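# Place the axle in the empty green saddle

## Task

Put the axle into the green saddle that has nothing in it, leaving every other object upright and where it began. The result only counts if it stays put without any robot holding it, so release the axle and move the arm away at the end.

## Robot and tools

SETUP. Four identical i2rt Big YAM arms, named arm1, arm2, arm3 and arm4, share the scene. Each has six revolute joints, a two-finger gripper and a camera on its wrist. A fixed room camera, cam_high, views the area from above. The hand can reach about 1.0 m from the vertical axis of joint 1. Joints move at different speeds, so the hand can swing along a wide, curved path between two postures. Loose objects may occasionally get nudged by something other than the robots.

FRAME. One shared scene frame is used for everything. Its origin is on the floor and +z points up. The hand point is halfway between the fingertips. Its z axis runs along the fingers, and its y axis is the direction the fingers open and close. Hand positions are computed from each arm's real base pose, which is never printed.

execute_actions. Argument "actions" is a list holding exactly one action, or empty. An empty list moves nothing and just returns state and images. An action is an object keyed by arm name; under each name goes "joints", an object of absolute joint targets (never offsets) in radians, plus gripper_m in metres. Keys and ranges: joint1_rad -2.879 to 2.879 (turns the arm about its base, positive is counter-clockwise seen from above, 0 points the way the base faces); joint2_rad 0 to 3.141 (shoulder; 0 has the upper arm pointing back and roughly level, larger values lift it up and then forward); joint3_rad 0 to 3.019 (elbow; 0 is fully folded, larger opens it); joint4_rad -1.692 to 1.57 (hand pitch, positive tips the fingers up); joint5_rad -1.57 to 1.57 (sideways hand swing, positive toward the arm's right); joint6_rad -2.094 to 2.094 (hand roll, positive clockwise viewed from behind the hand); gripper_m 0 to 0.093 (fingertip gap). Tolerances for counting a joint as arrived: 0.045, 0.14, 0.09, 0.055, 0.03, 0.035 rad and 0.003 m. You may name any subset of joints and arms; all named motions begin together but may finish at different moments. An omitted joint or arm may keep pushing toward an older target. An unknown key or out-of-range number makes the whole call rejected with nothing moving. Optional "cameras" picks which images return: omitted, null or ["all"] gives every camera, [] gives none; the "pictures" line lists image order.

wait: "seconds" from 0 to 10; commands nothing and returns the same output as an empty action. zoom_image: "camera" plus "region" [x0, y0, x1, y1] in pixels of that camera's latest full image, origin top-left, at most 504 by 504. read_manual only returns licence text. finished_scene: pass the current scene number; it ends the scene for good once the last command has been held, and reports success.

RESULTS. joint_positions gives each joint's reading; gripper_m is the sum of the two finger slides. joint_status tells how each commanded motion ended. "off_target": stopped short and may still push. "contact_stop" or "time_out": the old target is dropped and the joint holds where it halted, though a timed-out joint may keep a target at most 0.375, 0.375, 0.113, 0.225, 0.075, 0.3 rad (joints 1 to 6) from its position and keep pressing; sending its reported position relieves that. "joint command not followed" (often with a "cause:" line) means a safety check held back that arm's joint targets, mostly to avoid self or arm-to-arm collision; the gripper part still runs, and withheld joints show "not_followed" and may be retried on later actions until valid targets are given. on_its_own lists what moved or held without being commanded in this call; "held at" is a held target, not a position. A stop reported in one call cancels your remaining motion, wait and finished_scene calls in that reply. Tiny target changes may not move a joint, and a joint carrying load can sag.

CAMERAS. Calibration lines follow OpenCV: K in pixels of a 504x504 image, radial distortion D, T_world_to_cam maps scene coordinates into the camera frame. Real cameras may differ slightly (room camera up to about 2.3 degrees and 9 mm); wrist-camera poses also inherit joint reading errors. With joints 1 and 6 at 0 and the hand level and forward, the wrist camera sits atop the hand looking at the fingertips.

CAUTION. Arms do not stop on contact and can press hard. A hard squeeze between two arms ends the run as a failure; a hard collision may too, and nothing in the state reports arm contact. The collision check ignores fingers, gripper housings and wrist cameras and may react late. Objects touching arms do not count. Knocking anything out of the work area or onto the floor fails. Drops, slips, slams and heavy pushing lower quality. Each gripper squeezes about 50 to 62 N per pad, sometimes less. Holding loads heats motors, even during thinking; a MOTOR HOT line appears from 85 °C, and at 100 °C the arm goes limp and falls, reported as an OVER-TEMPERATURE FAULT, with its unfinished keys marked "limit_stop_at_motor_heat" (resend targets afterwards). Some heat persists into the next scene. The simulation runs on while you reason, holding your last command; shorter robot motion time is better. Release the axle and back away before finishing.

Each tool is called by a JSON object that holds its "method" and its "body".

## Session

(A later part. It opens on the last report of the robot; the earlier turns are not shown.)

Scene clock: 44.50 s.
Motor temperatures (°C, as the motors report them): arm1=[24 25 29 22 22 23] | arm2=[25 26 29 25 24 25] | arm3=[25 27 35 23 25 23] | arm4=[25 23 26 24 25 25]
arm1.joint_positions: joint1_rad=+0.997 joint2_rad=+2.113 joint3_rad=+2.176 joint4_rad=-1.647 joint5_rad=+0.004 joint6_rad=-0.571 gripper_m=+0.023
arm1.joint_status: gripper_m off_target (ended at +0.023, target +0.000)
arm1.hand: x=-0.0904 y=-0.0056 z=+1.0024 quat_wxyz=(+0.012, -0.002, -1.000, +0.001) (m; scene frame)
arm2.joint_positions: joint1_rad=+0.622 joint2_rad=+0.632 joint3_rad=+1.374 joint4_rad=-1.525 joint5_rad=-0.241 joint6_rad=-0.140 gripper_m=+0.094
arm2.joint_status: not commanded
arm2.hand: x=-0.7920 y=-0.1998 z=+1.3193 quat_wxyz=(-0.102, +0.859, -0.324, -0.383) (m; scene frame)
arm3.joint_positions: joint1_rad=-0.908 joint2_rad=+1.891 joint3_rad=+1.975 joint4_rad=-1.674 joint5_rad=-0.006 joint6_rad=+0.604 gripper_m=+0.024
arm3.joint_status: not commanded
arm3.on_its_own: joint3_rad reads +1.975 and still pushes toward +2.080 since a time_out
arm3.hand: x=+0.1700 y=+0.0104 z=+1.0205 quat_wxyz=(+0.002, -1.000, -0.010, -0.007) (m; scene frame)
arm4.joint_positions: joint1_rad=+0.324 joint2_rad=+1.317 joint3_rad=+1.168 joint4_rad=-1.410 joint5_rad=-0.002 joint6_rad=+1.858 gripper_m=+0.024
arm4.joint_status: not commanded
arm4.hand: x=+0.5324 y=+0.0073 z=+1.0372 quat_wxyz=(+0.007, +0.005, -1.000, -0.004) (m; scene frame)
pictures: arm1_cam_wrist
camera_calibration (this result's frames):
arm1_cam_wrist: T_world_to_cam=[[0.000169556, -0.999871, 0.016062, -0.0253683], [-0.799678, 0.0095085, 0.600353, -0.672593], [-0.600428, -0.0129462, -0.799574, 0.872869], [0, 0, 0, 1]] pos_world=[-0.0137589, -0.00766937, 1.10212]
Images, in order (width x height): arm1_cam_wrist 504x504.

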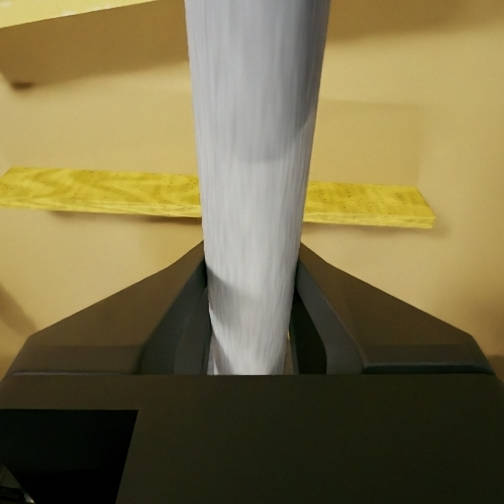

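{"method": "execute_actions", "body": {"actions": [{"arm1":{"joints":{"joint2_rad":2.075,"joint3_rad":2.23}},"arm4":{"joints":{"joint2_rad":1.29,"joint3_rad":1.25}},"arm3":{"joints":{"joint2_rad":1.875,"joint3_rad":2.0}}}], "cameras": []}}

{"method": "execute_actions", "body": {"actions": [{"arm3":{"joints":{"gripper_m":0.08}}}], "cameras": ["cam_high","arm4_cam_wrist"]}}

Scene clock: 45.87 s.
Motor temperatures (°C, as the motors report them): arm1=[24 25 29 22 22 23] | arm2=[25 26 29 25 24 25] | arm3=[25 27 35 23 25 23] | arm4=[25 23 26 24 25 25]
arm1.joint_positions: joint1_rad=+0.997 joint2_rad=+2.113 joint3_rad=+2.176 joint4_rad=-1.647 joint5_rad=+0.004 joint6_rad=-0.571 gripper_m=+0.023
arm1.joint_status: all done
arm1.hand: x=-0.0904 y=-0.0056 z=+1.0024 quat_wxyz=(+0.012, -0.002, -1.000, +0.001) (m; scene frame)
arm2.joint_positions: joint1_rad=+0.622 joint2_rad=+0.632 joint3_rad=+1.374 joint4_rad=-1.525 joint5_rad=-0.241 joint6_rad=-0.140 gripper_m=+0.094
arm2.joint_status: not commanded
arm2.hand: x=-0.7920 y=-0.1998 z=+1.3193 quat_wxyz=(-0.102, +0.859, -0.324, -0.383) (m; scene frame)
arm3.joint_positions: joint1_rad=-0.908 joint2_rad=+1.892 joint3_rad=+1.975 joint4_rad=-1.674 joint5_rad=-0.006 joint6_rad=+0.604 gripper_m=+0.024
arm3.joint_status: all done
arm3.hand: x=+0.1699 y=+0.0103 z=+1.0201 quat_wxyz=(+0.003, -1.000, -0.010, -0.007) (m; scene frame)
arm4.joint_positions: joint1_rad=+0.324 joint2_rad=+1.317 joint3_rad=+1.168 joint4_rad=-1.410 joint5_rad=-0.002 joint6_rad=+1.858 gripper_m=+0.024
arm4.joint_status: all done
arm4.hand: x=+0.5324 y=+0.0073 z=+1.0372 quat_wxyz=(+0.007, +0.005, -1.000, -0.004) (m; scene frame)
pictures: none
No camera images: the call's "cameras" was empty. Leave "cameras" out to get every camera's image.

Scene clock: 46.63 s.
Motor temperatures (°C, as the motors report them): arm1=[24 25 29 22 22 23] | arm2=[25 26 29 25 24 25] | arm3=[25 27 35 23 25 23] | arm4=[25 23 27 24 25 25]
arm1.joint_positions: joint1_rad=+0.997 joint2_rad=+2.113 joint3_rad=+2.176 joint4_rad=-1.645 joint5_rad=+0.004 joint6_rad=-0.570 gripper_m=+0.023
arm1.joint_status: not commanded
arm1.hand: x=-0.0897 y=-0.0058 z=+1.0024 quat_wxyz=(+0.011, -0.003, -1.000, +0.001) (m; scene frame)
arm2.joint_positions: joint1_rad=+0.622 joint2_rad=+0.632 joint3_rad=+1.374 joint4_rad=-1.525 joint5_rad=-0.241 joint6_rad=-0.140 gripper_m=+0.094
arm2.joint_status: not commanded
arm2.hand: x=-0.7920 y=-0.1998 z=+1.3193 quat_wxyz=(-0.102, +0.859, -0.324, -0.383) (m; scene frame)
arm3.joint_positions: joint1_rad=-0.908 joint2_rad=+1.890 joint3_rad=+1.975 joint4_rad=-1.674 joint5_rad=-0.005 joint6_rad=+0.609 gripper_m=+0.080
arm3.joint_status: all done
arm3.hand: x=+0.1699 y=+0.0107 z=+1.0210 quat_wxyz=(+0.003, -1.000, -0.008, -0.006) (m; scene frame)
arm4.joint_positions: joint1_rad=+0.324 joint2_rad=+1.318 joint3_rad=+1.168 joint4_rad=-1.410 joint5_rad=+0.001 joint6_rad=+1.858 gripper_m=+0.024
arm4.joint_status: not commanded
arm4.hand: x=+0.5328 y=+0.0076 z=+1.0368 quat_wxyz=(+0.005, +0.005, -1.000, -0.004) (m; scene frame)
pictures: arm4_cam_wrist, cam_high
camera_calibration (this result's frames):
arm4_cam_wrist: T_world_to_cam=[[0.00205981, -0.999986, -0.00497007, 0.0164915], [-0.809873, -0.00458363, 0.586587, -0.169221], [-0.586602, 0.00281687, -0.809871, 1.27505], [0, 0, 0, 1]] pos_world=[0.610866, 0.0121239, 1.13197]
Images, in order (width x height): arm4_cam_wrist 504x504, cam_high 504x504.

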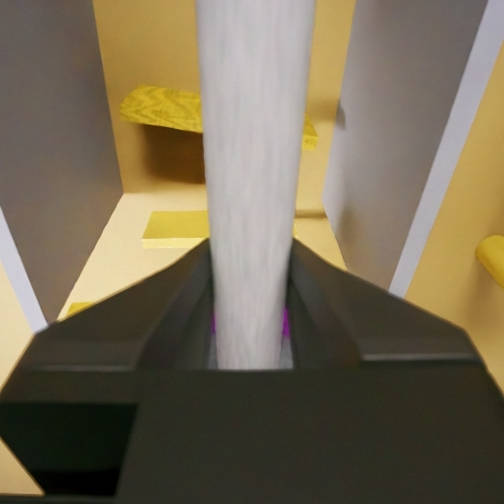

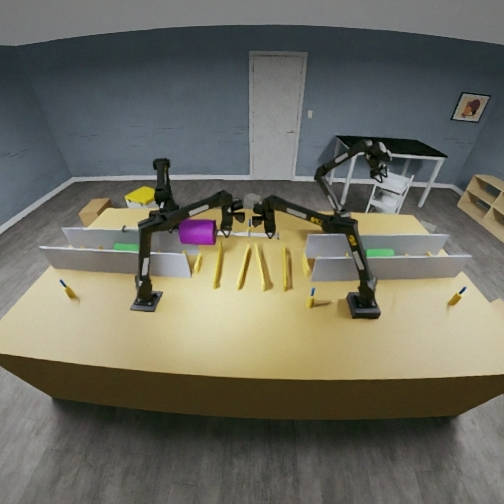

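{"method": "execute_actions", "body": {"actions": [{"arm3":{"joints":{"joint2_rad":1.4}}}], "cameras": []}}

{"method": "execute_actions", "body": {"actions": [{"arm3":{"joints":{"joint2_rad":0.6,"joint3_rad":1.45,"joint4_rad":-1.69}}}], "cameras": []}}

{"method": "execute_actions", "body": {"actions": [{"arm3":{"joints":{"joint1_rad":0.472,"joint6_rad":2.0}}}], "cameras": ["cam_high"]}}

{"method": "execute_actions", "body": {"actions": [{"arm3":{"joints":{"joint2_rad":1.295}}}], "cameras": ["cam_high","arm3_cam_wrist"]}}

Scene clock: 50.07 s.
Motor temperatures (°C, as the motors report them): arm1=[24 25 30 22 22 23] | arm2=[25 26 29 25 24 25] | arm3=[25 27 34 23 25 23] | arm4=[25 23 27 24 25 25]
arm1.joint_positions: joint1_rad=+0.997 joint2_rad=+2.113 joint3_rad=+2.176 joint4_rad=-1.645 joint5_rad=+0.004 joint6_rad=-0.570 gripper_m=+0.023
arm1.joint_status: not commanded
arm1.hand: x=-0.0897 y=-0.0058 z=+1.0024 quat_wxyz=(+0.011, -0.003, -1.000, +0.001) (m; scene frame)
arm2.joint_positions: joint1_rad=+0.622 joint2_rad=+0.632 joint3_rad=+1.374 joint4_rad=-1.525 joint5_rad=-0.241 joint6_rad=-0.140 gripper_m=+0.094
arm2.joint_status: not commanded
arm2.hand: x=-0.7920 y=-0.1998 z=+1.3193 quat_wxyz=(-0.102, +0.859, -0.324, -0.383) (m; scene frame)
arm3.joint_positions: joint1_rad=-0.908 joint2_rad=+1.415 joint3_rad=+1.994 joint4_rad=-1.674 joint5_rad=-0.004 joint6_rad=+0.609 gripper_m=+0.080
arm3.joint_status: all done
arm3.hand: x=+0.2678 y=+0.0806 z=+1.2703 quat_wxyz=(-0.138, -0.971, -0.008, +0.194) (m; scene frame)
arm4.joint_positions: joint1_rad=+0.324 joint2_rad=+1.318 joint3_rad=+1.168 joint4_rad=-1.410 joint5_rad=+0.001 joint6_rad=+1.858 gripper_m=+0.024
arm4.joint_status: not commanded
arm4.hand: x=+0.5328 y=+0.0076 z=+1.0368 quat_wxyz=(+0.005, +0.005, -1.000, -0.004) (m; scene frame)
pictures: none
No camera images: the call's "cameras" was empty. Leave "cameras" out to get every camera's image.

Scene clock: 51.70 s.
Motor temperatures (°C, as the motors report them): arm1=[24 25 30 22 22 23] | arm2=[25 26 29 25 24 25] | arm3=[25 26 33 23 25 23] | arm4=[25 23 28 24 25 25]
arm1.joint_positions: joint1_rad=+0.997 joint2_rad=+2.113 joint3_rad=+2.176 joint4_rad=-1.645 joint5_rad=+0.004 joint6_rad=-0.570 gripper_m=+0.023
arm1.joint_status: not commanded
arm1.hand: x=-0.0897 y=-0.0058 z=+1.0024 quat_wxyz=(+0.011, -0.003, -1.000, +0.001) (m; scene frame)
arm2.joint_positions: joint1_rad=+0.622 joint2_rad=+0.632 joint3_rad=+1.374 joint4_rad=-1.525 joint5_rad=-0.241 joint6_rad=-0.140 gripper_m=+0.094
arm2.joint_status: not commanded
arm2.hand: x=-0.7920 y=-0.1998 z=+1.3193 quat_wxyz=(-0.102, +0.859, -0.324, -0.383) (m; scene frame)
arm3.joint_positions: joint1_rad=-0.908 joint2_rad=+0.591 joint3_rad=+1.454 joint4_rad=-1.680 joint5_rad=-0.004 joint6_rad=+0.610 gripper_m=+0.080
arm3.joint_status: all done
joint sent to its limit — the command would take arm3.joint4_rad past its lower limit, so that joint was sent only as far as its limit.
arm3.hand: x=+0.5117 y=+0.2561 z=+1.2719 quat_wxyz=(-0.215, -0.929, -0.008, +0.302) (m; scene frame)
arm4.joint_positions: joint1_rad=+0.324 joint2_rad=+1.318 joint3_rad=+1.168 joint4_rad=-1.410 joint5_rad=+0.001 joint6_rad=+1.858 gripper_m=+0.024
arm4.joint_status: not commanded
arm4.hand: x=+0.5328 y=+0.0076 z=+1.0368 quat_wxyz=(+0.005, +0.005, -1.000, -0.004) (m; scene frame)
pictures: none
No camera images: the call's "cameras" was empty. Leave "cameras" out to get every camera's image.

Scene clock: 53.77 s.
Motor temperatures (°C, as the motors report them): arm1=[24 26 31 22 22 23] | arm2=[25 26 29 25 24 25] | arm3=[25 26 33 23 25 23] | arm4=[25 23 28 24 25 25]
arm1.joint_positions: joint1_rad=+0.997 joint2_rad=+2.113 joint3_rad=+2.176 joint4_rad=-1.645 joint5_rad=+0.004 joint6_rad=-0.570 gripper_m=+0.023
arm1.joint_status: not commanded
arm1.hand: x=-0.0897 y=-0.0058 z=+1.0024 quat_wxyz=(+0.011, -0.003, -1.000, +0.001) (m; scene frame)
arm2.joint_positions: joint1_rad=+0.622 joint2_rad=+0.632 joint3_rad=+1.374 joint4_rad=-1.525 joint5_rad=-0.241 joint6_rad=-0.140 gripper_m=+0.094
arm2.joint_status: not commanded
arm2.hand: x=-0.7920 y=-0.1998 z=+1.3193 quat_wxyz=(-0.102, +0.859, -0.324, -0.383) (m; scene frame)
arm3.joint_positions: joint1_rad=+0.466 joint2_rad=+0.591 joint3_rad=+1.454 joint4_rad=-1.680 joint5_rad=-0.002 joint6_rad=+1.988 gripper_m=+0.080
arm3.joint_status: all done
arm3.hand: x=+0.7100 y=+0.2034 z=+1.2708 quat_wxyz=(-0.336, -0.930, -0.006, -0.149) (m; scene frame)
arm4.joint_positions: joint1_rad=+0.324 joint2_rad=+1.318 joint3_rad=+1.168 joint4_rad=-1.410 joint5_rad=+0.001 joint6_rad=+1.858 gripper_m=+0.024
arm4.joint_status: not commanded
arm4.hand: x=+0.5328 y=+0.0076 z=+1.0368 quat_wxyz=(+0.005, +0.005, -1.000, -0.004) (m; scene frame)
pictures: cam_high
Images, in order (width x height): cam_high 504x504.

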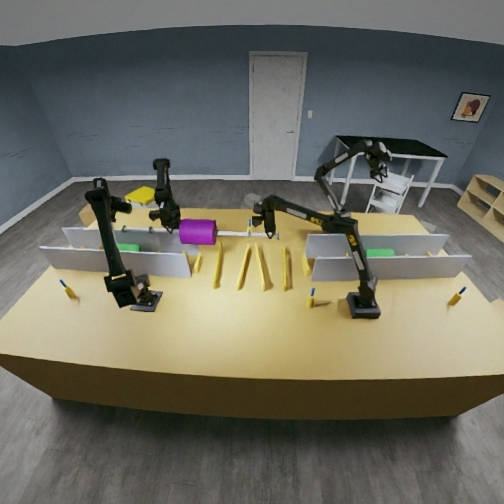

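Scene clock: 55.17 s.
Motor temperatures (°C, as the motors report them): arm1=[24 26 31 22 22 23] | arm2=[25 26 29 25 24 25] | arm3=[25 26 32 23 25 23] | arm4=[25 23 28 24 25 25]
arm1.joint_positions: joint1_rad=+0.997 joint2_rad=+2.113 joint3_rad=+2.176 joint4_rad=-1.645 joint5_rad=+0.004 joint6_rad=-0.570 gripper_m=+0.023
arm1.joint_status: not commanded
arm1.hand: x=-0.0897 y=-0.0058 z=+1.0024 quat_wxyz=(+0.011, -0.003, -1.000, +0.001) (m; scene frame)
arm2.joint_positions: joint1_rad=+0.622 joint2_rad=+0.632 joint3_rad=+1.374 joint4_rad=-1.525 joint5_rad=-0.241 joint6_rad=-0.140 gripper_m=+0.094
arm2.joint_status: not commanded
arm2.hand: x=-0.7920 y=-0.1998 z=+1.3193 quat_wxyz=(-0.102, +0.859, -0.324, -0.383) (m; scene frame)
arm3.joint_positions: joint1_rad=+0.466 joint2_rad=+1.316 joint3_rad=+1.439 joint4_rad=-1.680 joint5_rad=-0.002 joint6_rad=+1.989 gripper_m=+0.080
arm3.joint_status: all done
arm3.hand: x=+0.7969 y=+0.0096 z=+1.0773 quat_wxyz=(-0.007, -1.000, -0.004, -0.001) (m; scene frame)
arm4.joint_positions: joint1_rad=+0.324 joint2_rad=+1.318 joint3_rad=+1.168 joint4_rad=-1.410 joint5_rad=+0.001 joint6_rad=+1.858 gripper_m=+0.024
arm4.joint_status: not commanded
arm4.hand: x=+0.5328 y=+0.0076 z=+1.0368 quat_wxyz=(+0.005, +0.005, -1.000, -0.004) (m; scene frame)
pictures: arm3_cam_wrist, cam_high
camera_calibration (this result's frames):
arm3_cam_wrist: T_world_to_cam=[[0.00464153, 0.999986, -0.00237095, -0.013226], [0.808369, -0.00235639, 0.588672, -1.27773], [0.588658, -0.00464894, -0.808369, 0.523611], [0, 0, 0, 1]] pos_world=[0.724711, 0.0126492, 1.1754]
Images, in order (width x height): arm3_cam_wrist 504x504, cam_high 504x504.

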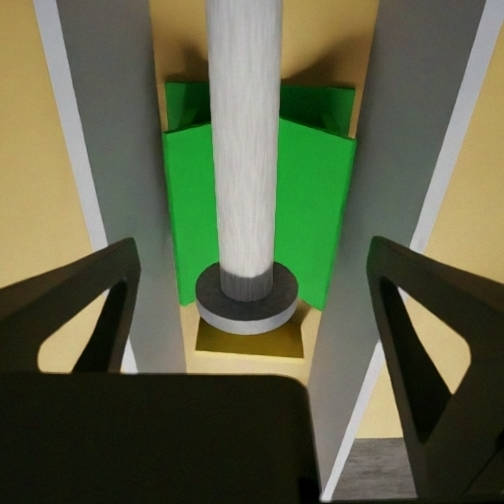

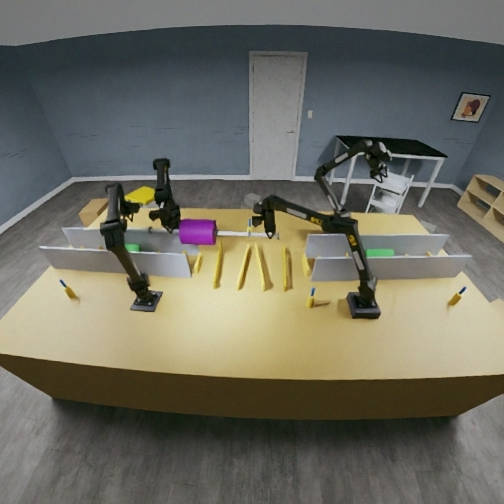

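{"method": "execute_actions", "body": {"actions": [{"arm3":{"joints":{"joint3_rad":1.297,"joint4_rad":-1.53}}}], "cameras": ["arm3_cam_wrist"]}}

{"method": "execute_actions", "body": {"actions": [{"arm3":{"joints":{"gripper_m":0}}}], "cameras": ["arm3_cam_wrist"]}}

Scene clock: 56.77 s.
Motor temperatures (°C, as the motors report them): arm1=[24 26 31 22 22 23] | arm2=[25 26 29 25 24 25] | arm3=[25 26 32 23 25 23] | arm4=[25 23 28 24 25 25]
arm1.joint_positions: joint1_rad=+0.997 joint2_rad=+2.113 joint3_rad=+2.176 joint4_rad=-1.645 joint5_rad=+0.004 joint6_rad=-0.570 gripper_m=+0.023
arm1.joint_status: not commanded
arm1.hand: x=-0.0897 y=-0.0058 z=+1.0024 quat_wxyz=(+0.011, -0.003, -1.000, +0.001) (m; scene frame)
arm2.joint_positions: joint1_rad=+0.622 joint2_rad=+0.632 joint3_rad=+1.374 joint4_rad=-1.525 joint5_rad=-0.241 joint6_rad=-0.140 gripper_m=+0.094
arm2.joint_status: not commanded
arm2.hand: x=-0.7920 y=-0.1998 z=+1.3193 quat_wxyz=(-0.102, +0.859, -0.324, -0.383) (m; scene frame)
arm3.joint_positions: joint1_rad=+0.466 joint2_rad=+1.304 joint3_rad=+1.294 joint4_rad=-1.545 joint5_rad=-0.002 joint6_rad=+1.989 gripper_m=+0.080
arm3.joint_status: all done
arm3.hand: x=+0.7961 y=+0.0105 z=+1.0262 quat_wxyz=(-0.008, -1.000, -0.004, -0.001) (m; scene frame)
arm4.joint_positions: joint1_rad=+0.324 joint2_rad=+1.318 joint3_rad=+1.168 joint4_rad=-1.410 joint5_rad=+0.001 joint6_rad=+1.858 gripper_m=+0.024
arm4.joint_status: not commanded
arm4.hand: x=+0.5328 y=+0.0076 z=+1.0368 quat_wxyz=(+0.005, +0.005, -1.000, -0.004) (m; scene frame)
pictures: arm3_cam_wrist
camera_calibration (this result's frames):
arm3_cam_wrist: T_world_to_cam=[[0.00463087, 0.999979, -0.00444974, -0.0120969], [0.80781, -0.00111803, 0.589442, -1.2474], [0.589424, -0.00632417, -0.807799, 0.481568], [0, 0, 0, 1]] pos_world=[0.72387, 0.0137475, 1.12422]
Images, in order (width x height): arm3_cam_wrist 504x504.

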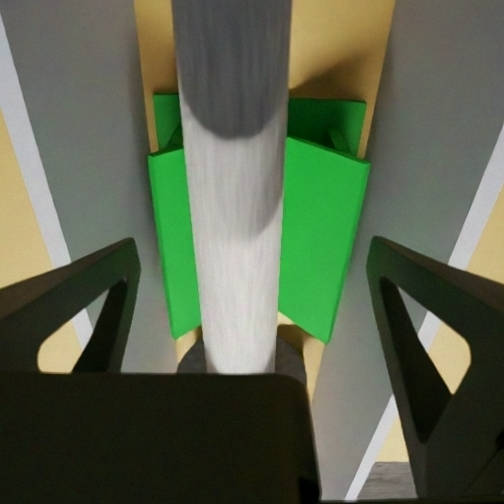

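Scene clock: 57.43 s.
Motor temperatures (°C, as the motors report them): arm1=[24 26 31 21 22 23] | arm2=[25 26 29 25 24 25] | arm3=[25 26 32 23 25 23] | arm4=[25 23 28 24 25 25]
arm1.joint_positions: joint1_rad=+0.997 joint2_rad=+2.113 joint3_rad=+2.176 joint4_rad=-1.644 joint5_rad=+0.005 joint6_rad=-0.571 gripper_m=+0.023
arm1.joint_status: not commanded
arm1.hand: x=-0.0896 y=-0.0060 z=+1.0024 quat_wxyz=(+0.011, -0.002, -1.000, +0.002) (m; scene frame)
arm2.joint_positions: joint1_rad=+0.622 joint2_rad=+0.632 joint3_rad=+1.374 joint4_rad=-1.525 joint5_rad=-0.241 joint6_rad=-0.140 gripper_m=+0.094
arm2.joint_status: not commanded
arm2.hand: x=-0.7920 y=-0.1998 z=+1.3193 quat_wxyz=(-0.102, +0.859, -0.324, -0.383) (m; scene frame)
arm3.joint_positions: joint1_rad=+0.466 joint2_rad=+1.304 joint3_rad=+1.294 joint4_rad=-1.537 joint5_rad=+0.001 joint6_rad=+1.990 gripper_m=+0.024
arm3.joint_status: gripper_m off_target (ended at +0.024, target +0.000)
arm3.hand: x=+0.7965 y=+0.0085 z=+1.0262 quat_wxyz=(-0.012, -1.000, -0.004, -0.002) (m; scene frame)
arm4.joint_positions: joint1_rad=+0.324 joint2_rad=+1.319 joint3_rad=+1.169 joint4_rad=-1.405 joint5_rad=+0.004 joint6_rad=+1.858 gripper_m=+0.024
arm4.joint_status: not commanded
arm4.hand: x=+0.5329 y=+0.0092 z=+1.0369 quat_wxyz=(+0.005, +0.005, -1.000, -0.007) (m; scene frame)
pictures: arm3_cam_wrist
camera_calibration (this result's frames):
arm3_cam_wrist: T_world_to_cam=[[0.00540516, 0.999903, -0.0128399, -0.00212189], [0.807278, 0.00321446, 0.590163, -1.2481], [0.590147, -0.0135553, -0.807182, 0.480206], [0, 0, 0, 1]] pos_world=[0.724183, 0.012643, 1.12417]
Images, in order (width x height): arm3_cam_wrist 504x504.

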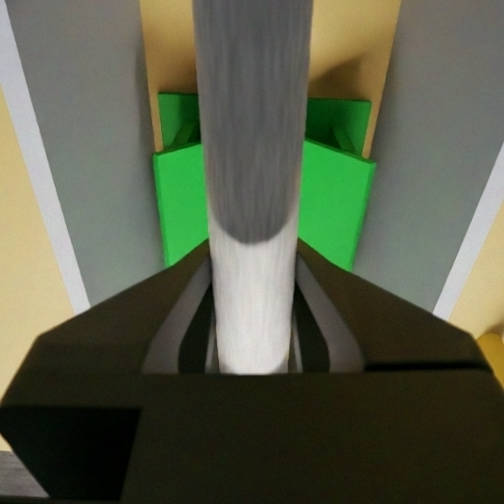

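{"method": "execute_actions", "body": {"actions": [{"arm1":{"joints":{"joint2_rad":2.055,"joint3_rad":2.25}},"arm4":{"joints":{"joint2_rad":1.31,"joint3_rad":1.18}},"arm3":{"joints":{"joint2_rad":1.27,"joint3_rad":1.37}}}], "cameras": []}}

{"method": "execute_actions", "body": {"actions": [{"arm4":{"joints":{"gripper_m":0.085}}}], "cameras": []}}

{"method": "execute_actions", "body": {"actions": [{"arm4":{"joints":{"joint2_rad":0.2}},"arm2":{"joints":{"joint1_rad":-0.33,"joint2_rad":0.35,"joint4_rad":-1.6,"joint5_rad":0,"joint6_rad":-1.9,"gripper_m":0.08}}}], "cameras": ["cam_high"]}}

Scene clock: 58.97 s.
Motor temperatures (°C, as the motors report them): arm1=[24 26 31 21 22 23] | arm2=[25 26 29 25 24 25] | arm3=[25 26 32 23 25 23] | arm4=[25 23 29 24 25 25]
arm1.joint_positions: joint1_rad=+0.997 joint2_rad=+2.113 joint3_rad=+2.176 joint4_rad=-1.644 joint5_rad=+0.005 joint6_rad=-0.571 gripper_m=+0.023
arm1.joint_status: all done
arm1.hand: x=-0.0896 y=-0.0060 z=+1.0024 quat_wxyz=(+0.011, -0.002, -1.000, +0.002) (m; scene frame)
arm2.joint_positions: joint1_rad=+0.622 joint2_rad=+0.632 joint3_rad=+1.374 joint4_rad=-1.525 joint5_rad=-0.241 joint6_rad=-0.140 gripper_m=+0.094
arm2.joint_status: not commanded
arm2.hand: x=-0.7920 y=-0.1998 z=+1.3193 quat_wxyz=(-0.102, +0.859, -0.324, -0.383) (m; scene frame)
arm3.joint_positions: joint1_rad=+0.466 joint2_rad=+1.304 joint3_rad=+1.294 joint4_rad=-1.537 joint5_rad=+0.001 joint6_rad=+1.990 gripper_m=+0.024
arm3.joint_status: all done
arm3.hand: x=+0.7965 y=+0.0085 z=+1.0262 quat_wxyz=(-0.012, -1.000, -0.004, -0.002) (m; scene frame)
arm4.joint_positions: joint1_rad=+0.324 joint2_rad=+1.321 joint3_rad=+1.168 joint4_rad=-1.405 joint5_rad=+0.004 joint6_rad=+1.858 gripper_m=+0.024
arm4.joint_status: all done
arm4.hand: x=+0.5329 y=+0.0091 z=+1.0359 quat_wxyz=(+0.004, +0.005, -1.000, -0.006) (m; scene frame)
pictures: none
No camera images: the call's "cameras" was empty. Leave "cameras" out to get every camera's image.

Scene clock: 59.67 s.
Motor temperatures (°C, as the motors report them): arm1=[24 26 32 21 22 23] | arm2=[25 26 29 25 24 25] | arm3=[25 26 32 23 25 23] | arm4=[25 23 28 24 25 25]
arm1.joint_positions: joint1_rad=+0.997 joint2_rad=+2.113 joint3_rad=+2.176 joint4_rad=-1.644 joint5_rad=+0.004 joint6_rad=-0.571 gripper_m=+0.023
arm1.joint_status: not commanded
arm1.hand: x=-0.0895 y=-0.0058 z=+1.0024 quat_wxyz=(+0.010, -0.002, -1.000, +0.001) (m; scene frame)
arm2.joint_positions: joint1_rad=+0.622 joint2_rad=+0.632 joint3_rad=+1.374 joint4_rad=-1.525 joint5_rad=-0.241 joint6_rad=-0.140 gripper_m=+0.094
arm2.joint_status: not commanded
arm2.hand: x=-0.7920 y=-0.1998 z=+1.3193 quat_wxyz=(-0.102, +0.859, -0.324, -0.383) (m; scene frame)
arm3.joint_positions: joint1_rad=+0.466 joint2_rad=+1.304 joint3_rad=+1.294 joint4_rad=-1.537 joint5_rad=+0.001 joint6_rad=+1.991 gripper_m=+0.024
arm3.joint_status: not commanded
arm3.hand: x=+0.7965 y=+0.0085 z=+1.0262 quat_wxyz=(-0.012, -1.000, -0.004, -0.002) (m; scene frame)
arm4.joint_positions: joint1_rad=+0.324 joint2_rad=+1.320 joint3_rad=+1.168 joint4_rad=-1.405 joint5_rad=+0.002 joint6_rad=+1.858 gripper_m=+0.085
arm4.joint_status: all done
arm4.hand: x=+0.5326 y=+0.0090 z=+1.0360 quat_wxyz=(+0.005, +0.005, -1.000, -0.006) (m; scene frame)
pictures: none
No camera images: the call's "cameras" was empty. Leave "cameras" out to get every camera's image.

Scene clock: 61.90 s.
Motor temperatures (°C, as the motors report them): arm1=[24 26 32 21 22 23] | arm2=[25 26 29 25 24 25] | arm3=[25 26 32 23 25 23] | arm4=[25 23 28 24 25 25]
arm1.joint_positions: joint1_rad=+0.997 joint2_rad=+2.113 joint3_rad=+2.176 joint4_rad=-1.644 joint5_rad=+0.004 joint6_rad=-0.571 gripper_m=+0.023
arm1.joint_status: not commanded
arm1.hand: x=-0.0895 y=-0.0058 z=+1.0024 quat_wxyz=(+0.010, -0.002, -1.000, +0.001) (m; scene frame)
arm2.joint_positions: joint1_rad=-0.321 joint2_rad=+0.346 joint3_rad=+1.376 joint4_rad=-1.588 joint5_rad=-0.003 joint6_rad=-1.892 gripper_m=+0.080
arm2.joint_status: all done
arm2.hand: x=-0.6085 y=-0.2587 z=+1.3423 quat_wxyz=(-0.458, +0.876, -0.004, +0.154) (m; scene frame)
arm3.joint_positions: joint1_rad=+0.466 joint2_rad=+1.304 joint3_rad=+1.294 joint4_rad=-1.537 joint5_rad=+0.001 joint6_rad=+1.991 gripper_m=+0.024
arm3.joint_status: not commanded
arm3.hand: x=+0.7965 y=+0.0085 z=+1.0262 quat_wxyz=(-0.012, -1.000, -0.004, -0.002) (m; scene frame)
arm4.joint_positions: joint1_rad=+0.324 joint2_rad=+0.195 joint3_rad=+1.168 joint4_rad=-1.405 joint5_rad=+0.002 joint6_rad=+1.858 gripper_m=+0.085
arm4.joint_status: all done
arm4.hand: x=+0.6150 y=-0.2511 z=+1.3088 quat_wxyz=(+0.158, +0.001, -0.842, -0.515) (m; scene frame)
pictures: cam_high
Images, in order (width x height): cam_high 504x504.

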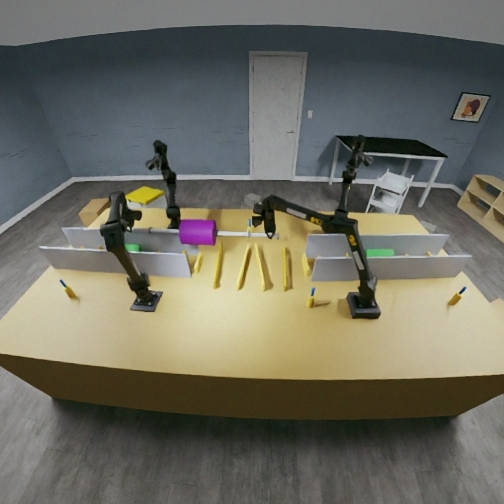

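{"method": "execute_actions", "body": {"actions": [{"arm1":{"joints":{"joint1_rad":0.79,"joint2_rad":1.63,"joint3_rad":1.605,"joint4_rad":-1.47,"joint6_rad":-0.78}},"arm3":{"joints":{"joint1_rad":-0.06,"joint2_rad":1.2,"joint3_rad":1.36,"joint4_rad":-1.62,"joint6_rad":1.47}}}], "cameras": ["cam_high"]}}

{"method": "execute_actions", "body": {"actions": [{"arm1":{"joints":{"joint1_rad":0.53,"joint2_rad":1.395,"joint3_rad":1.33,"joint4_rad":-1.435,"joint6_rad":-1.04}},"arm3":{"joints":{"joint1_rad":-0.455,"joint2_rad":1.32,"joint3_rad":1.47,"joint4_rad":-1.59,"joint6_rad":1.075}}}], "cameras": ["cam_high"]}}

Scene clock: 64.83 s.
Motor temperatures (°C, as the motors report them): arm1=[24 27 32 21 22 23] | arm2=[25 26 29 25 24 25] | arm3=[25 26 33 23 25 23] | arm4=[25 23 28 24 25 25]
arm1.joint_positions: joint1_rad=+0.782 joint2_rad=+1.674 joint3_rad=+1.573 joint4_rad=-1.476 joint5_rad=-0.002 joint6_rad=-0.780 gripper_m=+0.023
arm1.joint_status: all done
arm1.hand: x=-0.2810 y=-0.0092 z=+1.0223 quat_wxyz=(+0.007, -0.005, -1.000, +0.000) (m; scene frame)
arm2.joint_positions: joint1_rad=-0.321 joint2_rad=+0.346 joint3_rad=+1.376 joint4_rad=-1.588 joint5_rad=-0.003 joint6_rad=-1.892 gripper_m=+0.080
arm2.joint_status: not commanded
arm2.hand: x=-0.6085 y=-0.2587 z=+1.3423 quat_wxyz=(-0.458, +0.876, -0.004, +0.154) (m; scene frame)
arm3.joint_positions: joint1_rad=-0.062 joint2_rad=+1.238 joint3_rad=+1.294 joint4_rad=-1.609 joint5_rad=+0.002 joint6_rad=+1.468 gripper_m=+0.024
arm3.joint_status: all done
arm3.hand: x=+0.6057 y=+0.0043 z=+1.0494 quat_wxyz=(-0.010, -1.000, -0.001, +0.005) (m; scene frame)
arm4.joint_positions: joint1_rad=+0.324 joint2_rad=+0.195 joint3_rad=+1.168 joint4_rad=-1.405 joint5_rad=+0.002 joint6_rad=+1.858 gripper_m=+0.085
arm4.joint_status: not commanded
arm4.hand: x=+0.6150 y=-0.2511 z=+1.3088 quat_wxyz=(+0.158, +0.001, -0.842, -0.515) (m; scene frame)
pictures: cam_high
Images, in order (width x height): cam_high 504x504.

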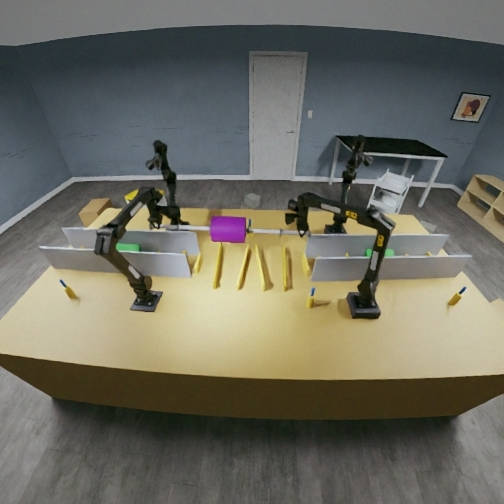

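Scene clock: 67.20 s.
Motor temperatures (°C, as the motors report them): arm1=[24 26 32 21 23 23] | arm2=[25 26 29 25 24 25] | arm3=[25 26 34 23 25 23] | arm4=[25 23 27 24 25 25]
arm1.joint_positions: joint1_rad=+0.522 joint2_rad=+1.440 joint3_rad=+1.295 joint4_rad=-1.445 joint5_rad=+0.008 joint6_rad=-1.036 gripper_m=+0.023
arm1.joint_status: all done
arm1.hand: x=-0.4339 y=-0.0082 z=+1.0218 quat_wxyz=(+0.013, -0.007, -1.000, -0.004) (m; scene frame)
arm2.joint_positions: joint1_rad=-0.321 joint2_rad=+0.346 joint3_rad=+1.376 joint4_rad=-1.588 joint5_rad=-0.003 joint6_rad=-1.892 gripper_m=+0.080
arm2.joint_status: not commanded
arm2.hand: x=-0.6085 y=-0.2587 z=+1.3423 quat_wxyz=(-0.458, +0.876, -0.004, +0.154) (m; scene frame)
arm3.joint_positions: joint1_rad=-0.452 joint2_rad=+1.365 joint3_rad=+1.376 joint4_rad=-1.579 joint5_rad=+0.001 joint6_rad=+1.080 gripper_m=+0.024
arm3.joint_status: joint3_rad time_out (moved +0.082 of +0.176); the others done
arm3.on_its_own: joint3_rad reads +1.376 and still pushes toward +1.470 since a time_out
arm3.hand: x=+0.4553 y=+0.0038 z=+1.0376 quat_wxyz=(-0.002, -1.000, +0.000, +0.004) (m; scene frame)
arm4.joint_positions: joint1_rad=+0.324 joint2_rad=+0.195 joint3_rad=+1.168 joint4_rad=-1.405 joint5_rad=+0.002 joint6_rad=+1.858 gripper_m=+0.085
arm4.joint_status: not commanded
arm4.hand: x=+0.6150 y=-0.2511 z=+1.3088 quat_wxyz=(+0.158, +0.001, -0.842, -0.515) (m; scene frame)
pictures: cam_high
Images, in order (width x height): cam_high 504x504.

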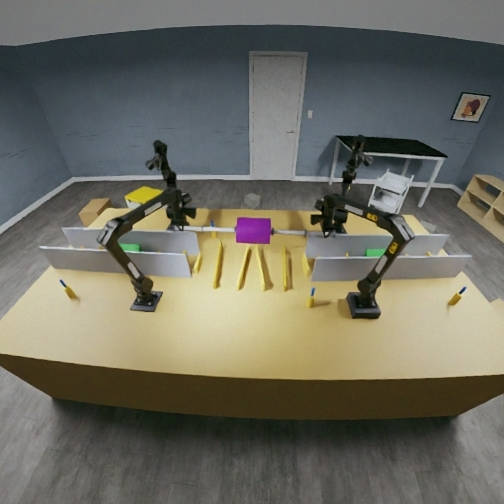

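{"method": "execute_actions", "body": {"actions": [{"arm1":{"joints":{"joint1_rad":0.18,"joint2_rad":1.255,"joint3_rad":1.2,"joint4_rad":-1.44,"joint6_rad":-1.39}},"arm3":{"joints":{"joint1_rad":-0.73,"joint2_rad":1.53,"joint3_rad":1.72,"joint4_rad":-1.62,"joint6_rad":0.8}},"arm2":{"joints":{"joint1_rad":-0.44,"joint6_rad":-2.015}}}], "cameras": []}}

Scene clock: 70.33 s.
Motor temperatures (°C, as the motors report them): arm1=[24 26 32 21 23 23] | arm2=[25 26 29 25 24 25] | arm3=[25 26 35 23 25 23] | arm4=[25 23 27 24 25 25]
arm1.joint_positions: joint1_rad=+0.174 joint2_rad=+1.294 joint3_rad=+1.166 joint4_rad=-1.445 joint5_rad=+0.016 joint6_rad=-1.386 gripper_m=+0.023
arm1.joint_status: all done
arm1.hand: x=-0.5785 y=-0.0059 z=+1.0281 quat_wxyz=(+0.013, -0.006, -1.000, +0.002) (m; scene frame)
arm2.joint_positions: joint1_rad=-0.432 joint2_rad=+0.346 joint3_rad=+1.376 joint4_rad=-1.588 joint5_rad=-0.003 joint6_rad=-2.007 gripper_m=+0.080
arm2.joint_status: all done
arm2.hand: x=-0.5989 y=-0.2627 z=+1.3423 quat_wxyz=(-0.437, +0.876, -0.002, +0.205) (m; scene frame)
arm3.joint_positions: joint1_rad=-0.728 joint2_rad=+1.569 joint3_rad=+1.622 joint4_rad=-1.618 joint5_rad=-0.004 joint6_rad=+0.800 gripper_m=+0.024
arm3.joint_status: joint3_rad time_out (moved +0.246 of +0.344); the others done
arm3.on_its_own: joint3_rad reads +1.622 and still pushes toward +1.720 since a time_out
arm3.hand: x=+0.3145 y=+0.0106 z=+1.0482 quat_wxyz=(-0.004, -1.000, -0.002, +0.003) (m; scene frame)
arm4.joint_positions: joint1_rad=+0.324 joint2_rad=+0.195 joint3_rad=+1.168 joint4_rad=-1.405 joint5_rad=+0.002 joint6_rad=+1.858 gripper_m=+0.085
arm4.joint_status: not commanded
arm4.hand: x=+0.6150 y=-0.2511 z=+1.3088 quat_wxyz=(+0.158, +0.001, -0.842, -0.515) (m; scene frame)
pictures: none
No camera images: the call's "cameras" was empty. Leave "cameras" out to get every camera's image.

{"method": "execute_actions", "body": {"actions": [{"arm1":{"joints":{"joint1_rad":-0.295,"joint2_rad":1.30,"joint3_rad":1.2,"joint4_rad":-1.405,"joint6_rad":-1.865}},"arm3":{"joints":{"joint1_rad":-0.928,"joint2_rad":1.865,"joint3_rad":2.14,"joint4_rad":-1.675,"joint6_rad":0.6}},"arm2":{"joints":{"joint2_rad":0.7,"joint3_rad":1.34,"joint4_rad":-1.56}}}], "cameras": []}}

Scene clock: 73.67 s.
Motor temperatures (°C, as the motors report them): arm1=[24 26 32 21 23 23] | arm2=[25 26 29 25 24 25] | arm3=[25 26 35 23 25 23] | arm4=[25 23 27 24 25 25]
arm1.joint_positions: joint1_rad=-0.293 joint2_rad=+1.321 joint3_rad=+1.166 joint4_rad=-1.405 joint5_rad=+0.026 joint6_rad=-1.852 gripper_m=+0.023
arm1.joint_status: all done
arm1.hand: x=-0.7509 y=-0.0054 z=+1.0207 quat_wxyz=(+0.019, -0.006, -1.000, +0.004) (m; scene frame)
arm2.joint_positions: joint1_rad=-0.432 joint2_rad=+0.697 joint3_rad=+1.338 joint4_rad=-1.575 joint5_rad=-0.003 joint6_rad=-2.008 gripper_m=+0.080
arm2.joint_status: all done
arm2.hand: x=-0.5417 y=-0.1425 z=+1.2780 quat_wxyz=(-0.281, +0.951, -0.003, +0.131) (m; scene frame)
arm3.joint_positions: joint1_rad=-0.926 joint2_rad=+1.921 joint3_rad=+2.048 joint4_rad=-1.672 joint5_rad=+0.001 joint6_rad=+0.602 gripper_m=+0.024
arm3.joint_status: joint3_rad time_out (moved +0.426 of +0.518); the others done
arm3.on_its_own: joint3_rad reads +2.048 and still pushes toward +2.140 since a time_out
arm3.hand: x=+0.1475 y=+0.0089 z=+1.0313 quat_wxyz=(-0.008, -1.000, -0.002, +0.014) (m; scene frame)
arm4.joint_positions: joint1_rad=+0.324 joint2_rad=+0.195 joint3_rad=+1.168 joint4_rad=-1.405 joint5_rad=+0.002 joint6_rad=+1.858 gripper_m=+0.085
arm4.joint_status: not commanded
arm4.hand: x=+0.6150 y=-0.2511 z=+1.3088 quat_wxyz=(+0.158, +0.001, -0.842, -0.515) (m; scene frame)
pictures: none
No camera images: the call's "cameras" was empty. Leave "cameras" out to get every camera's image.

{"method": "execute_actions", "body": {"actions": [{"arm2":{"joints":{"joint1_rad":-0.41,"joint2_rad":1.30,"joint6_rad":-1.985}}}], "cameras": ["cam_high","arm2_cam_wrist"]}}

Scene clock: 75.70 s.
Motor temperatures (°C, as the motors report them): arm1=[24 26 32 21 23 23] | arm2=[25 26 29 25 24 25] | arm3=[25 27 36 23 25 23] | arm4=[25 23 26 24 25 25]
arm1.joint_positions: joint1_rad=-0.293 joint2_rad=+1.321 joint3_rad=+1.166 joint4_rad=-1.405 joint5_rad=+0.026 joint6_rad=-1.852 gripper_m=+0.023
arm1.joint_status: not commanded
arm1.hand: x=-0.7509 y=-0.0054 z=+1.0207 quat_wxyz=(+0.019, -0.006, -1.000, +0.004) (m; scene frame)
arm2.joint_positions: joint1_rad=-0.423 joint2_rad=+1.310 joint3_rad=+1.338 joint4_rad=-1.569 joint5_rad=-0.003 joint6_rad=-1.992 gripper_m=+0.080
arm2.joint_status: all done
arm2.hand: x=-0.4801 y=-0.0049 z=+1.0999 quat_wxyz=(-0.012, +1.000, -0.007, +0.004) (m; scene frame)
arm3.joint_positions: joint1_rad=-0.926 joint2_rad=+1.921 joint3_rad=+2.048 joint4_rad=-1.672 joint5_rad=+0.001 joint6_rad=+0.602 gripper_m=+0.024
arm3.joint_status: not commanded
arm3.on_its_own: joint3_rad reads +2.048 and still pushes toward +2.140 since a time_out
arm3.hand: x=+0.1475 y=+0.0089 z=+1.0313 quat_wxyz=(-0.008, -1.000, -0.002, +0.014) (m; scene frame)
arm4.joint_positions: joint1_rad=+0.324 joint2_rad=+0.195 joint3_rad=+1.168 joint4_rad=-1.405 joint5_rad=+0.002 joint6_rad=+1.858 gripper_m=+0.085
arm4.joint_status: not commanded
arm4.hand: x=+0.6150 y=-0.2511 z=+1.3088 quat_wxyz=(+0.158, +0.001, -0.842, -0.515) (m; scene frame)
pictures: arm2_cam_wrist, cam_high
camera_calibration (this result's frames):
arm2_cam_wrist: T_world_to_cam=[[0.0135899, 0.999685, 0.0210883, -0.00962745], [0.802042, -0.0234926, 0.596806, -0.263981], [0.597114, 0.00880315, -0.802108, 1.29499], [0, 0, 0, 1]] pos_world=[-0.561404, -0.0079772, 1.19647]
Images, in order (width x height): arm2_cam_wrist 504x504, cam_high 504x504.

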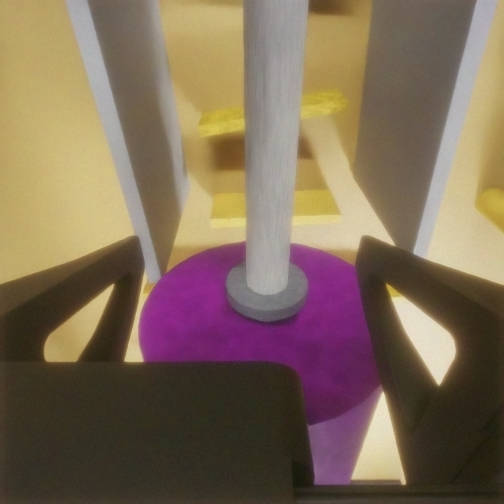

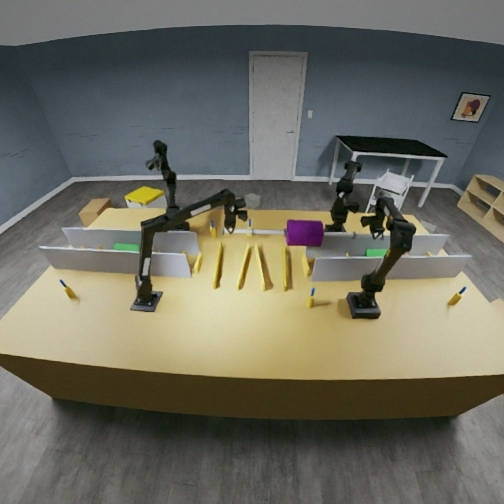

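{"method": "execute_actions", "body": {"actions": [{"arm2":{"joints":{"joint2_rad":1.375,"joint3_rad":1.193,"joint4_rad":-1.372}}}], "cameras": ["arm2_cam_wrist"]}}

{"method": "execute_actions", "body": {"actions": [{"arm2":{"joints":{"gripper_m":0}}}], "cameras": ["arm2_cam_wrist"]}}

Scene clock: 77.33 s.
Motor temperatures (°C, as the motors report them): arm1=[24 26 32 21 23 23] | arm2=[25 26 29 25 24 25] | arm3=[25 27 36 23 25 23] | arm4=[25 23 26 24 25 25]
arm1.joint_positions: joint1_rad=-0.293 joint2_rad=+1.321 joint3_rad=+1.166 joint4_rad=-1.405 joint5_rad=+0.026 joint6_rad=-1.852 gripper_m=+0.023
arm1.joint_status: not commanded
arm1.hand: x=-0.7509 y=-0.0054 z=+1.0207 quat_wxyz=(+0.019, -0.006, -1.000, +0.004) (m; scene frame)
arm2.joint_positions: joint1_rad=-0.423 joint2_rad=+1.385 joint3_rad=+1.195 joint4_rad=-1.387 joint5_rad=-0.003 joint6_rad=-1.992 gripper_m=+0.080
arm2.joint_status: all done
arm2.hand: x=-0.4747 y=+0.0067 z=+1.0181 quat_wxyz=(+0.005, +1.000, -0.007, -0.004) (m; scene frame)
arm3.joint_positions: joint1_rad=-0.926 joint2_rad=+1.921 joint3_rad=+2.048 joint4_rad=-1.672 joint5_rad=+0.001 joint6_rad=+0.602 gripper_m=+0.024
arm3.joint_status: not commanded
arm3.on_its_own: joint3_rad reads +2.048 and still pushes toward +2.140 since a time_out
arm3.hand: x=+0.1475 y=+0.0089 z=+1.0313 quat_wxyz=(-0.008, -1.000, -0.002, +0.014) (m; scene frame)
arm4.joint_positions: joint1_rad=+0.324 joint2_rad=+0.195 joint3_rad=+1.168 joint4_rad=-1.405 joint5_rad=+0.002 joint6_rad=+1.858 gripper_m=+0.085
arm4.joint_status: not commanded
arm4.hand: x=+0.6150 y=-0.2511 z=+1.3088 quat_wxyz=(+0.158, +0.001, -0.842, -0.515) (m; scene frame)
pictures: arm2_cam_wrist
camera_calibration (this result's frames):
arm2_cam_wrist: T_world_to_cam=[[0.0136732, 0.99983, -0.0123384, 0.0145349], [0.811148, -0.00387585, 0.584828, -0.202862], [0.584681, -0.0180047, -0.811063, 1.22948], [0, 0, 0, 1]] pos_world=[-0.554501, 0.00681781, 1.11601]
Images, in order (width x height): arm2_cam_wrist 504x504.

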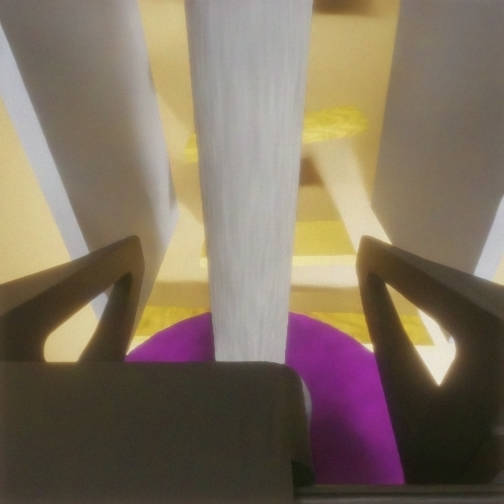

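Scene clock: 78.00 s.
Motor temperatures (°C, as the motors report them): arm1=[24 25 32 21 23 23] | arm2=[25 26 29 25 24 25] | arm3=[25 27 36 23 25 23] | arm4=[25 23 26 24 25 25]
arm1.joint_positions: joint1_rad=-0.293 joint2_rad=+1.321 joint3_rad=+1.166 joint4_rad=-1.405 joint5_rad=+0.026 joint6_rad=-1.852 gripper_m=+0.023
arm1.joint_status: not commanded
arm1.hand: x=-0.7509 y=-0.0055 z=+1.0207 quat_wxyz=(+0.019, -0.006, -1.000, +0.004) (m; scene frame)
arm2.joint_positions: joint1_rad=-0.423 joint2_rad=+1.385 joint3_rad=+1.195 joint4_rad=-1.387 joint5_rad=-0.003 joint6_rad=-1.994 gripper_m=+0.023
arm2.joint_status: gripper_m off_target (ended at +0.023, target +0.000)
arm2.hand: x=-0.4746 y=+0.0068 z=+1.0181 quat_wxyz=(+0.004, +1.000, -0.006, -0.003) (m; scene frame)
arm3.joint_positions: joint1_rad=-0.926 joint2_rad=+1.921 joint3_rad=+2.048 joint4_rad=-1.672 joint5_rad=+0.001 joint6_rad=+0.602 gripper_m=+0.024
arm3.joint_status: not commanded
arm3.on_its_own: joint3_rad reads +2.048 and still pushes toward +2.140 since a time_out
arm3.hand: x=+0.1475 y=+0.0089 z=+1.0313 quat_wxyz=(-0.008, -1.000, -0.002, +0.014) (m; scene frame)
arm4.joint_positions: joint1_rad=+0.324 joint2_rad=+0.195 joint3_rad=+1.168 joint4_rad=-1.405 joint5_rad=+0.002 joint6_rad=+1.858 gripper_m=+0.085
arm4.joint_status: not commanded
arm4.hand: x=+0.6150 y=-0.2511 z=+1.3088 quat_wxyz=(+0.158, +0.001, -0.842, -0.515) (m; scene frame)
pictures: arm2_cam_wrist
camera_calibration (this result's frames):
arm2_cam_wrist: T_world_to_cam=[[0.0117696, 0.999861, -0.0117854, 0.0129238], [0.810774, -0.00264425, 0.585354, -0.203694], [0.585241, -0.0164447, -0.810692, 1.22928], [0, 0, 0, 1]] pos_world=[-0.554427, 0.00675446, 1.11595]
Images, in order (width x height): arm2_cam_wrist 504x504.

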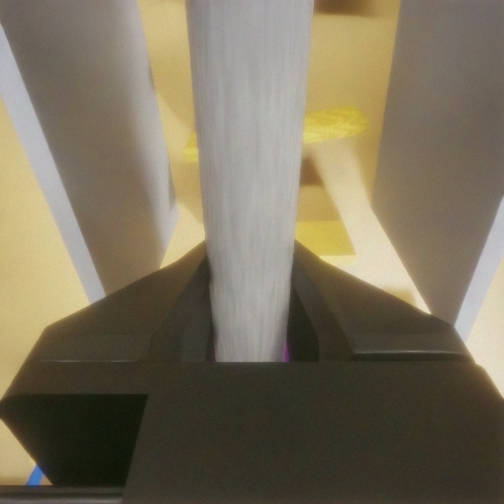

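{"method": "execute_actions", "body": {"actions": [{"arm1":{"joints":{"joint2_rad":1.315,"joint3_rad":1.175}},"arm2":{"joints":{"joint2_rad":1.345,"joint3_rad":1.28}},"arm3":{"joints":{"joint2_rad":1.885,"joint3_rad":2.105}}}], "cameras": []}}

{"method": "execute_actions", "body": {"actions": [{"arm1":{"joints":{"gripper_m":0.085}}}], "cameras": []}}

{"method": "execute_actions", "body": {"actions": [{"arm1":{"joints":{"joint2_rad":0.3}}}], "cameras": []}}

{"method": "execute_actions", "body": {"actions": [{"arm1":{"joints":{"joint1_rad":0.982,"joint3_rad":1.7,"joint4_rad":-1.64,"joint5_rad":0,"joint6_rad":-0.59}}}], "cameras": ["cam_high"]}}

{"method": "execute_actions", "body": {"actions": [{"arm1":{"joints":{"joint2_rad":1.9,"joint3_rad":2.135}}}], "cameras": ["cam_high","arm1_cam_wrist"]}}

Scene clock: 79.70 s.
Motor temperatures (°C, as the motors report them): arm1=[24 25 32 21 23 23] | arm2=[25 26 29 25 24 25] | arm3=[25 27 36 23 25 23] | arm4=[25 23 26 24 25 25]
arm1.joint_positions: joint1_rad=-0.293 joint2_rad=+1.321 joint3_rad=+1.164 joint4_rad=-1.405 joint5_rad=+0.026 joint6_rad=-1.852 gripper_m=+0.023
arm1.joint_status: all done
arm1.hand: x=-0.7507 y=-0.0051 z=+1.0200 quat_wxyz=(+0.019, -0.006, -1.000, +0.003) (m; scene frame)
arm2.joint_positions: joint1_rad=-0.423 joint2_rad=+1.383 joint3_rad=+1.195 joint4_rad=-1.385 joint5_rad=-0.003 joint6_rad=-1.994 gripper_m=+0.023
arm2.joint_status: all done
arm2.hand: x=-0.4745 y=+0.0071 z=+1.0189 quat_wxyz=(+0.003, +1.000, -0.006, -0.002) (m; scene frame)
arm3.joint_positions: joint1_rad=-0.926 joint2_rad=+1.921 joint3_rad=+2.048 joint4_rad=-1.672 joint5_rad=+0.001 joint6_rad=+0.602 gripper_m=+0.024
arm3.joint_status: all done
arm3.hand: x=+0.1475 y=+0.0089 z=+1.0313 quat_wxyz=(-0.008, -1.000, -0.002, +0.014) (m; scene frame)
arm4.joint_positions: joint1_rad=+0.324 joint2_rad=+0.195 joint3_rad=+1.168 joint4_rad=-1.405 joint5_rad=+0.002 joint6_rad=+1.858 gripper_m=+0.085
arm4.joint_status: not commanded
arm4.hand: x=+0.6150 y=-0.2511 z=+1.3088 quat_wxyz=(+0.158, +0.001, -0.842, -0.515) (m; scene frame)
pictures: none
No camera images: the call's "cameras" was empty. Leave "cameras" out to get every camera's image.

Scene clock: 80.40 s.
Motor temperatures (°C, as the motors report them): arm1=[24 25 32 21 23 23] | arm2=[25 26 30 25 24 25] | arm3=[25 27 36 23 25 23] | arm4=[25 23 26 24 25 25]
arm1.joint_positions: joint1_rad=-0.293 joint2_rad=+1.321 joint3_rad=+1.164 joint4_rad=-1.405 joint5_rad=+0.003 joint6_rad=-1.855 gripper_m=+0.085
arm1.joint_status: all done
arm1.hand: x=-0.7470 y=-0.0062 z=+1.0199 quat_wxyz=(+0.008, -0.005, -1.000, +0.006) (m; scene frame)
arm2.joint_positions: joint1_rad=-0.421 joint2_rad=+1.383 joint3_rad=+1.195 joint4_rad=-1.384 joint5_rad=-0.001 joint6_rad=-1.994 gripper_m=+0.023
arm2.joint_status: not commanded
arm2.hand: x=-0.4746 y=+0.0073 z=+1.0188 quat_wxyz=(+0.003, +1.000, -0.005, -0.002) (m; scene frame)
arm3.joint_positions: joint1_rad=-0.926 joint2_rad=+1.921 joint3_rad=+2.048 joint4_rad=-1.672 joint5_rad=+0.001 joint6_rad=+0.602 gripper_m=+0.024
arm3.joint_status: not commanded
arm3.hand: x=+0.1475 y=+0.0089 z=+1.0313 quat_wxyz=(-0.008, -1.000, -0.002, +0.014) (m; scene frame)
arm4.joint_positions: joint1_rad=+0.324 joint2_rad=+0.195 joint3_rad=+1.168 joint4_rad=-1.405 joint5_rad=+0.002 joint6_rad=+1.858 gripper_m=+0.085
arm4.joint_status: not commanded
arm4.hand: x=+0.6150 y=-0.2511 z=+1.3088 quat_wxyz=(+0.158, +0.001, -0.842, -0.515) (m; scene frame)
pictures: none
No camera images: the call's "cameras" was empty. Leave "cameras" out to get every camera's image.

Scene clock: 81.87 s.
Motor temperatures (°C, as the motors report them): arm1=[24 25 32 21 23 23] | arm2=[25 26 30 25 24 25] | arm3=[25 27 36 23 25 23] | arm4=[25 23 26 24 25 25]
arm1.joint_positions: joint1_rad=-0.293 joint2_rad=+0.300 joint3_rad=+1.164 joint4_rad=-1.405 joint5_rad=+0.003 joint6_rad=-1.855 gripper_m=+0.085
arm1.joint_status: all done
arm1.hand: x=-0.6762 y=+0.2196 z=+1.2806 quat_wxyz=(+0.146, -0.003, -0.868, +0.474) (m; scene frame)
arm2.joint_positions: joint1_rad=-0.421 joint2_rad=+1.383 joint3_rad=+1.195 joint4_rad=-1.384 joint5_rad=-0.001 joint6_rad=-1.994 gripper_m=+0.023
arm2.joint_status: not commanded
arm2.hand: x=-0.4746 y=+0.0073 z=+1.0188 quat_wxyz=(+0.003, +1.000, -0.005, -0.002) (m; scene frame)
arm3.joint_positions: joint1_rad=-0.926 joint2_rad=+1.921 joint3_rad=+2.048 joint4_rad=-1.672 joint5_rad=+0.001 joint6_rad=+0.602 gripper_m=+0.024
arm3.joint_status: not commanded
arm3.hand: x=+0.1475 y=+0.0089 z=+1.0313 quat_wxyz=(-0.008, -1.000, -0.002, +0.014) (m; scene frame)
arm4.joint_positions: joint1_rad=+0.324 joint2_rad=+0.195 joint3_rad=+1.168 joint4_rad=-1.405 joint5_rad=+0.002 joint6_rad=+1.858 gripper_m=+0.085
arm4.joint_status: not commanded
arm4.hand: x=+0.6150 y=-0.2511 z=+1.3088 quat_wxyz=(+0.158, +0.001, -0.842, -0.515) (m; scene frame)
pictures: none
No camera images: the call's "cameras" was empty. Leave "cameras" out to get every camera's image.

Scene clock: 83.90 s.
Motor temperatures (°C, as the motors report them): arm1=[24 25 31 21 23 23] | arm2=[25 26 31 25 24 25] | arm3=[25 27 36 23 25 23] | arm4=[25 23 26 24 25 25]
arm1.joint_positions: joint1_rad=+0.976 joint2_rad=+0.287 joint3_rad=+1.697 joint4_rad=-1.631 joint5_rad=+0.000 joint6_rad=-0.601 gripper_m=+0.085
arm1.joint_status: all done
arm1.hand: x=-0.6510 y=+0.3644 z=+1.4345 quat_wxyz=(-0.512, +0.005, -0.783, +0.354) (m; scene frame)
arm2.joint_positions: joint1_rad=-0.421 joint2_rad=+1.383 joint3_rad=+1.195 joint4_rad=-1.384 joint5_rad=-0.001 joint6_rad=-1.994 gripper_m=+0.023
arm2.joint_status: not commanded
arm2.hand: x=-0.4746 y=+0.0073 z=+1.0188 quat_wxyz=(+0.003, +1.000, -0.005, -0.002) (m; scene frame)
arm3.joint_positions: joint1_rad=-0.926 joint2_rad=+1.921 joint3_rad=+2.048 joint4_rad=-1.672 joint5_rad=+0.001 joint6_rad=+0.602 gripper_m=+0.024
arm3.joint_status: not commanded
arm3.hand: x=+0.1475 y=+0.0089 z=+1.0313 quat_wxyz=(-0.008, -1.000, -0.002, +0.014) (m; scene frame)
arm4.joint_positions: joint1_rad=+0.324 joint2_rad=+0.195 joint3_rad=+1.168 joint4_rad=-1.405 joint5_rad=+0.002 joint6_rad=+1.858 gripper_m=+0.085
arm4.joint_status: not commanded
arm4.hand: x=+0.6150 y=-0.2511 z=+1.3088 quat_wxyz=(+0.158, +0.001, -0.842, -0.515) (m; scene frame)
pictures: cam_high
Images, in order (width x height): cam_high 504x504.

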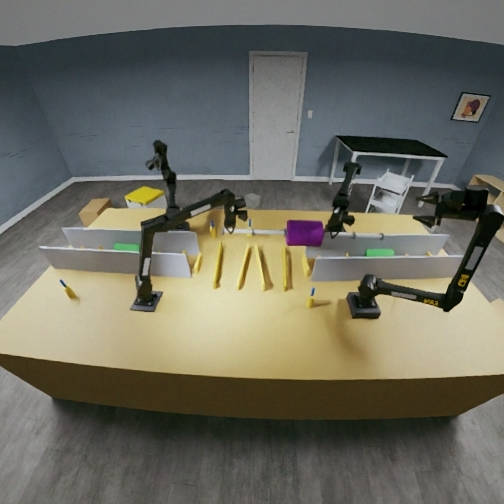

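Scene clock: 85.77 s.
Motor temperatures (°C, as the motors report them): arm1=[24 25 31 22 23 23] | arm2=[25 26 31 25 24 25] | arm3=[25 27 36 23 25 23] | arm4=[25 23 26 24 25 25]
arm1.joint_positions: joint1_rad=+0.976 joint2_rad=+1.934 joint3_rad=+2.099 joint4_rad=-1.635 joint5_rad=+0.000 joint6_rad=-0.599 gripper_m=+0.085
arm1.joint_status: all done
arm1.hand: x=-0.1233 y=+0.0019 z=+1.0833 quat_wxyz=(-0.036, +0.001, -0.999, +0.031) (m; scene frame)
arm2.joint_positions: joint1_rad=-0.421 joint2_rad=+1.383 joint3_rad=+1.195 joint4_rad=-1.384 joint5_rad=-0.001 joint6_rad=-1.994 gripper_m=+0.023
arm2.joint_status: not commanded
arm2.hand: x=-0.4746 y=+0.0073 z=+1.0188 quat_wxyz=(+0.003, +1.000, -0.005, -0.002) (m; scene frame)
arm3.joint_positions: joint1_rad=-0.926 joint2_rad=+1.921 joint3_rad=+2.048 joint4_rad=-1.672 joint5_rad=+0.001 joint6_rad=+0.602 gripper_m=+0.024
arm3.joint_status: not commanded
arm3.hand: x=+0.1475 y=+0.0089 z=+1.0313 quat_wxyz=(-0.008, -1.000, -0.002, +0.014) (m; scene frame)
arm4.joint_positions: joint1_rad=+0.324 joint2_rad=+0.195 joint3_rad=+1.168 joint4_rad=-1.405 joint5_rad=+0.002 joint6_rad=+1.858 gripper_m=+0.085
arm4.joint_status: not commanded
arm4.hand: x=+0.6150 y=-0.2511 z=+1.3088 quat_wxyz=(+0.158, +0.001, -0.842, -0.515) (m; scene frame)
pictures: arm1_cam_wrist, cam_high
camera_calibration (this result's frames):
arm1_cam_wrist: T_world_to_cam=[[0.00345518, -0.997025, 0.0770011, -0.0847191], [-0.853867, 0.0371365, 0.519165, -0.666362], [-0.52048, -0.0675425, -0.851198, 0.983777], [0, 0, 0, 1]] pos_world=[-0.0566551, 0.00672592, 1.18986]
Images, in order (width x height): arm1_cam_wrist 504x504, cam_high 504x504.

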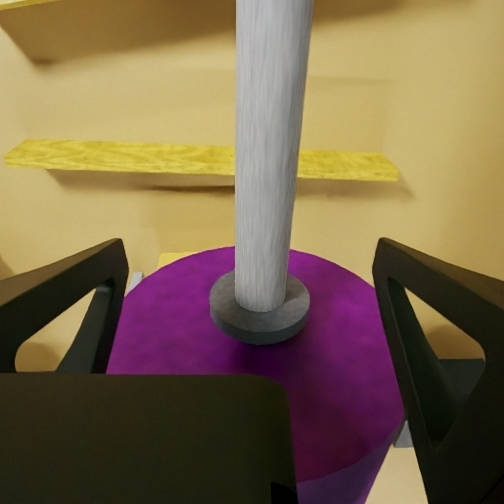

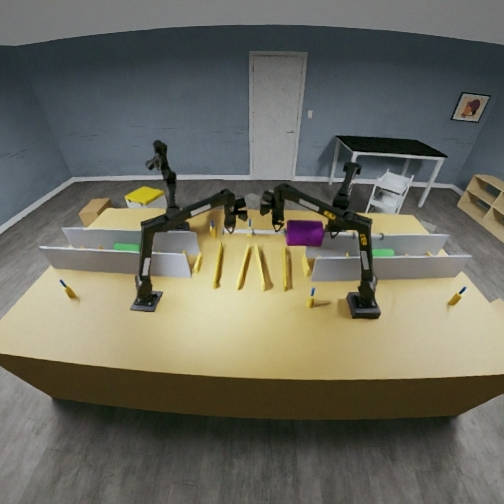

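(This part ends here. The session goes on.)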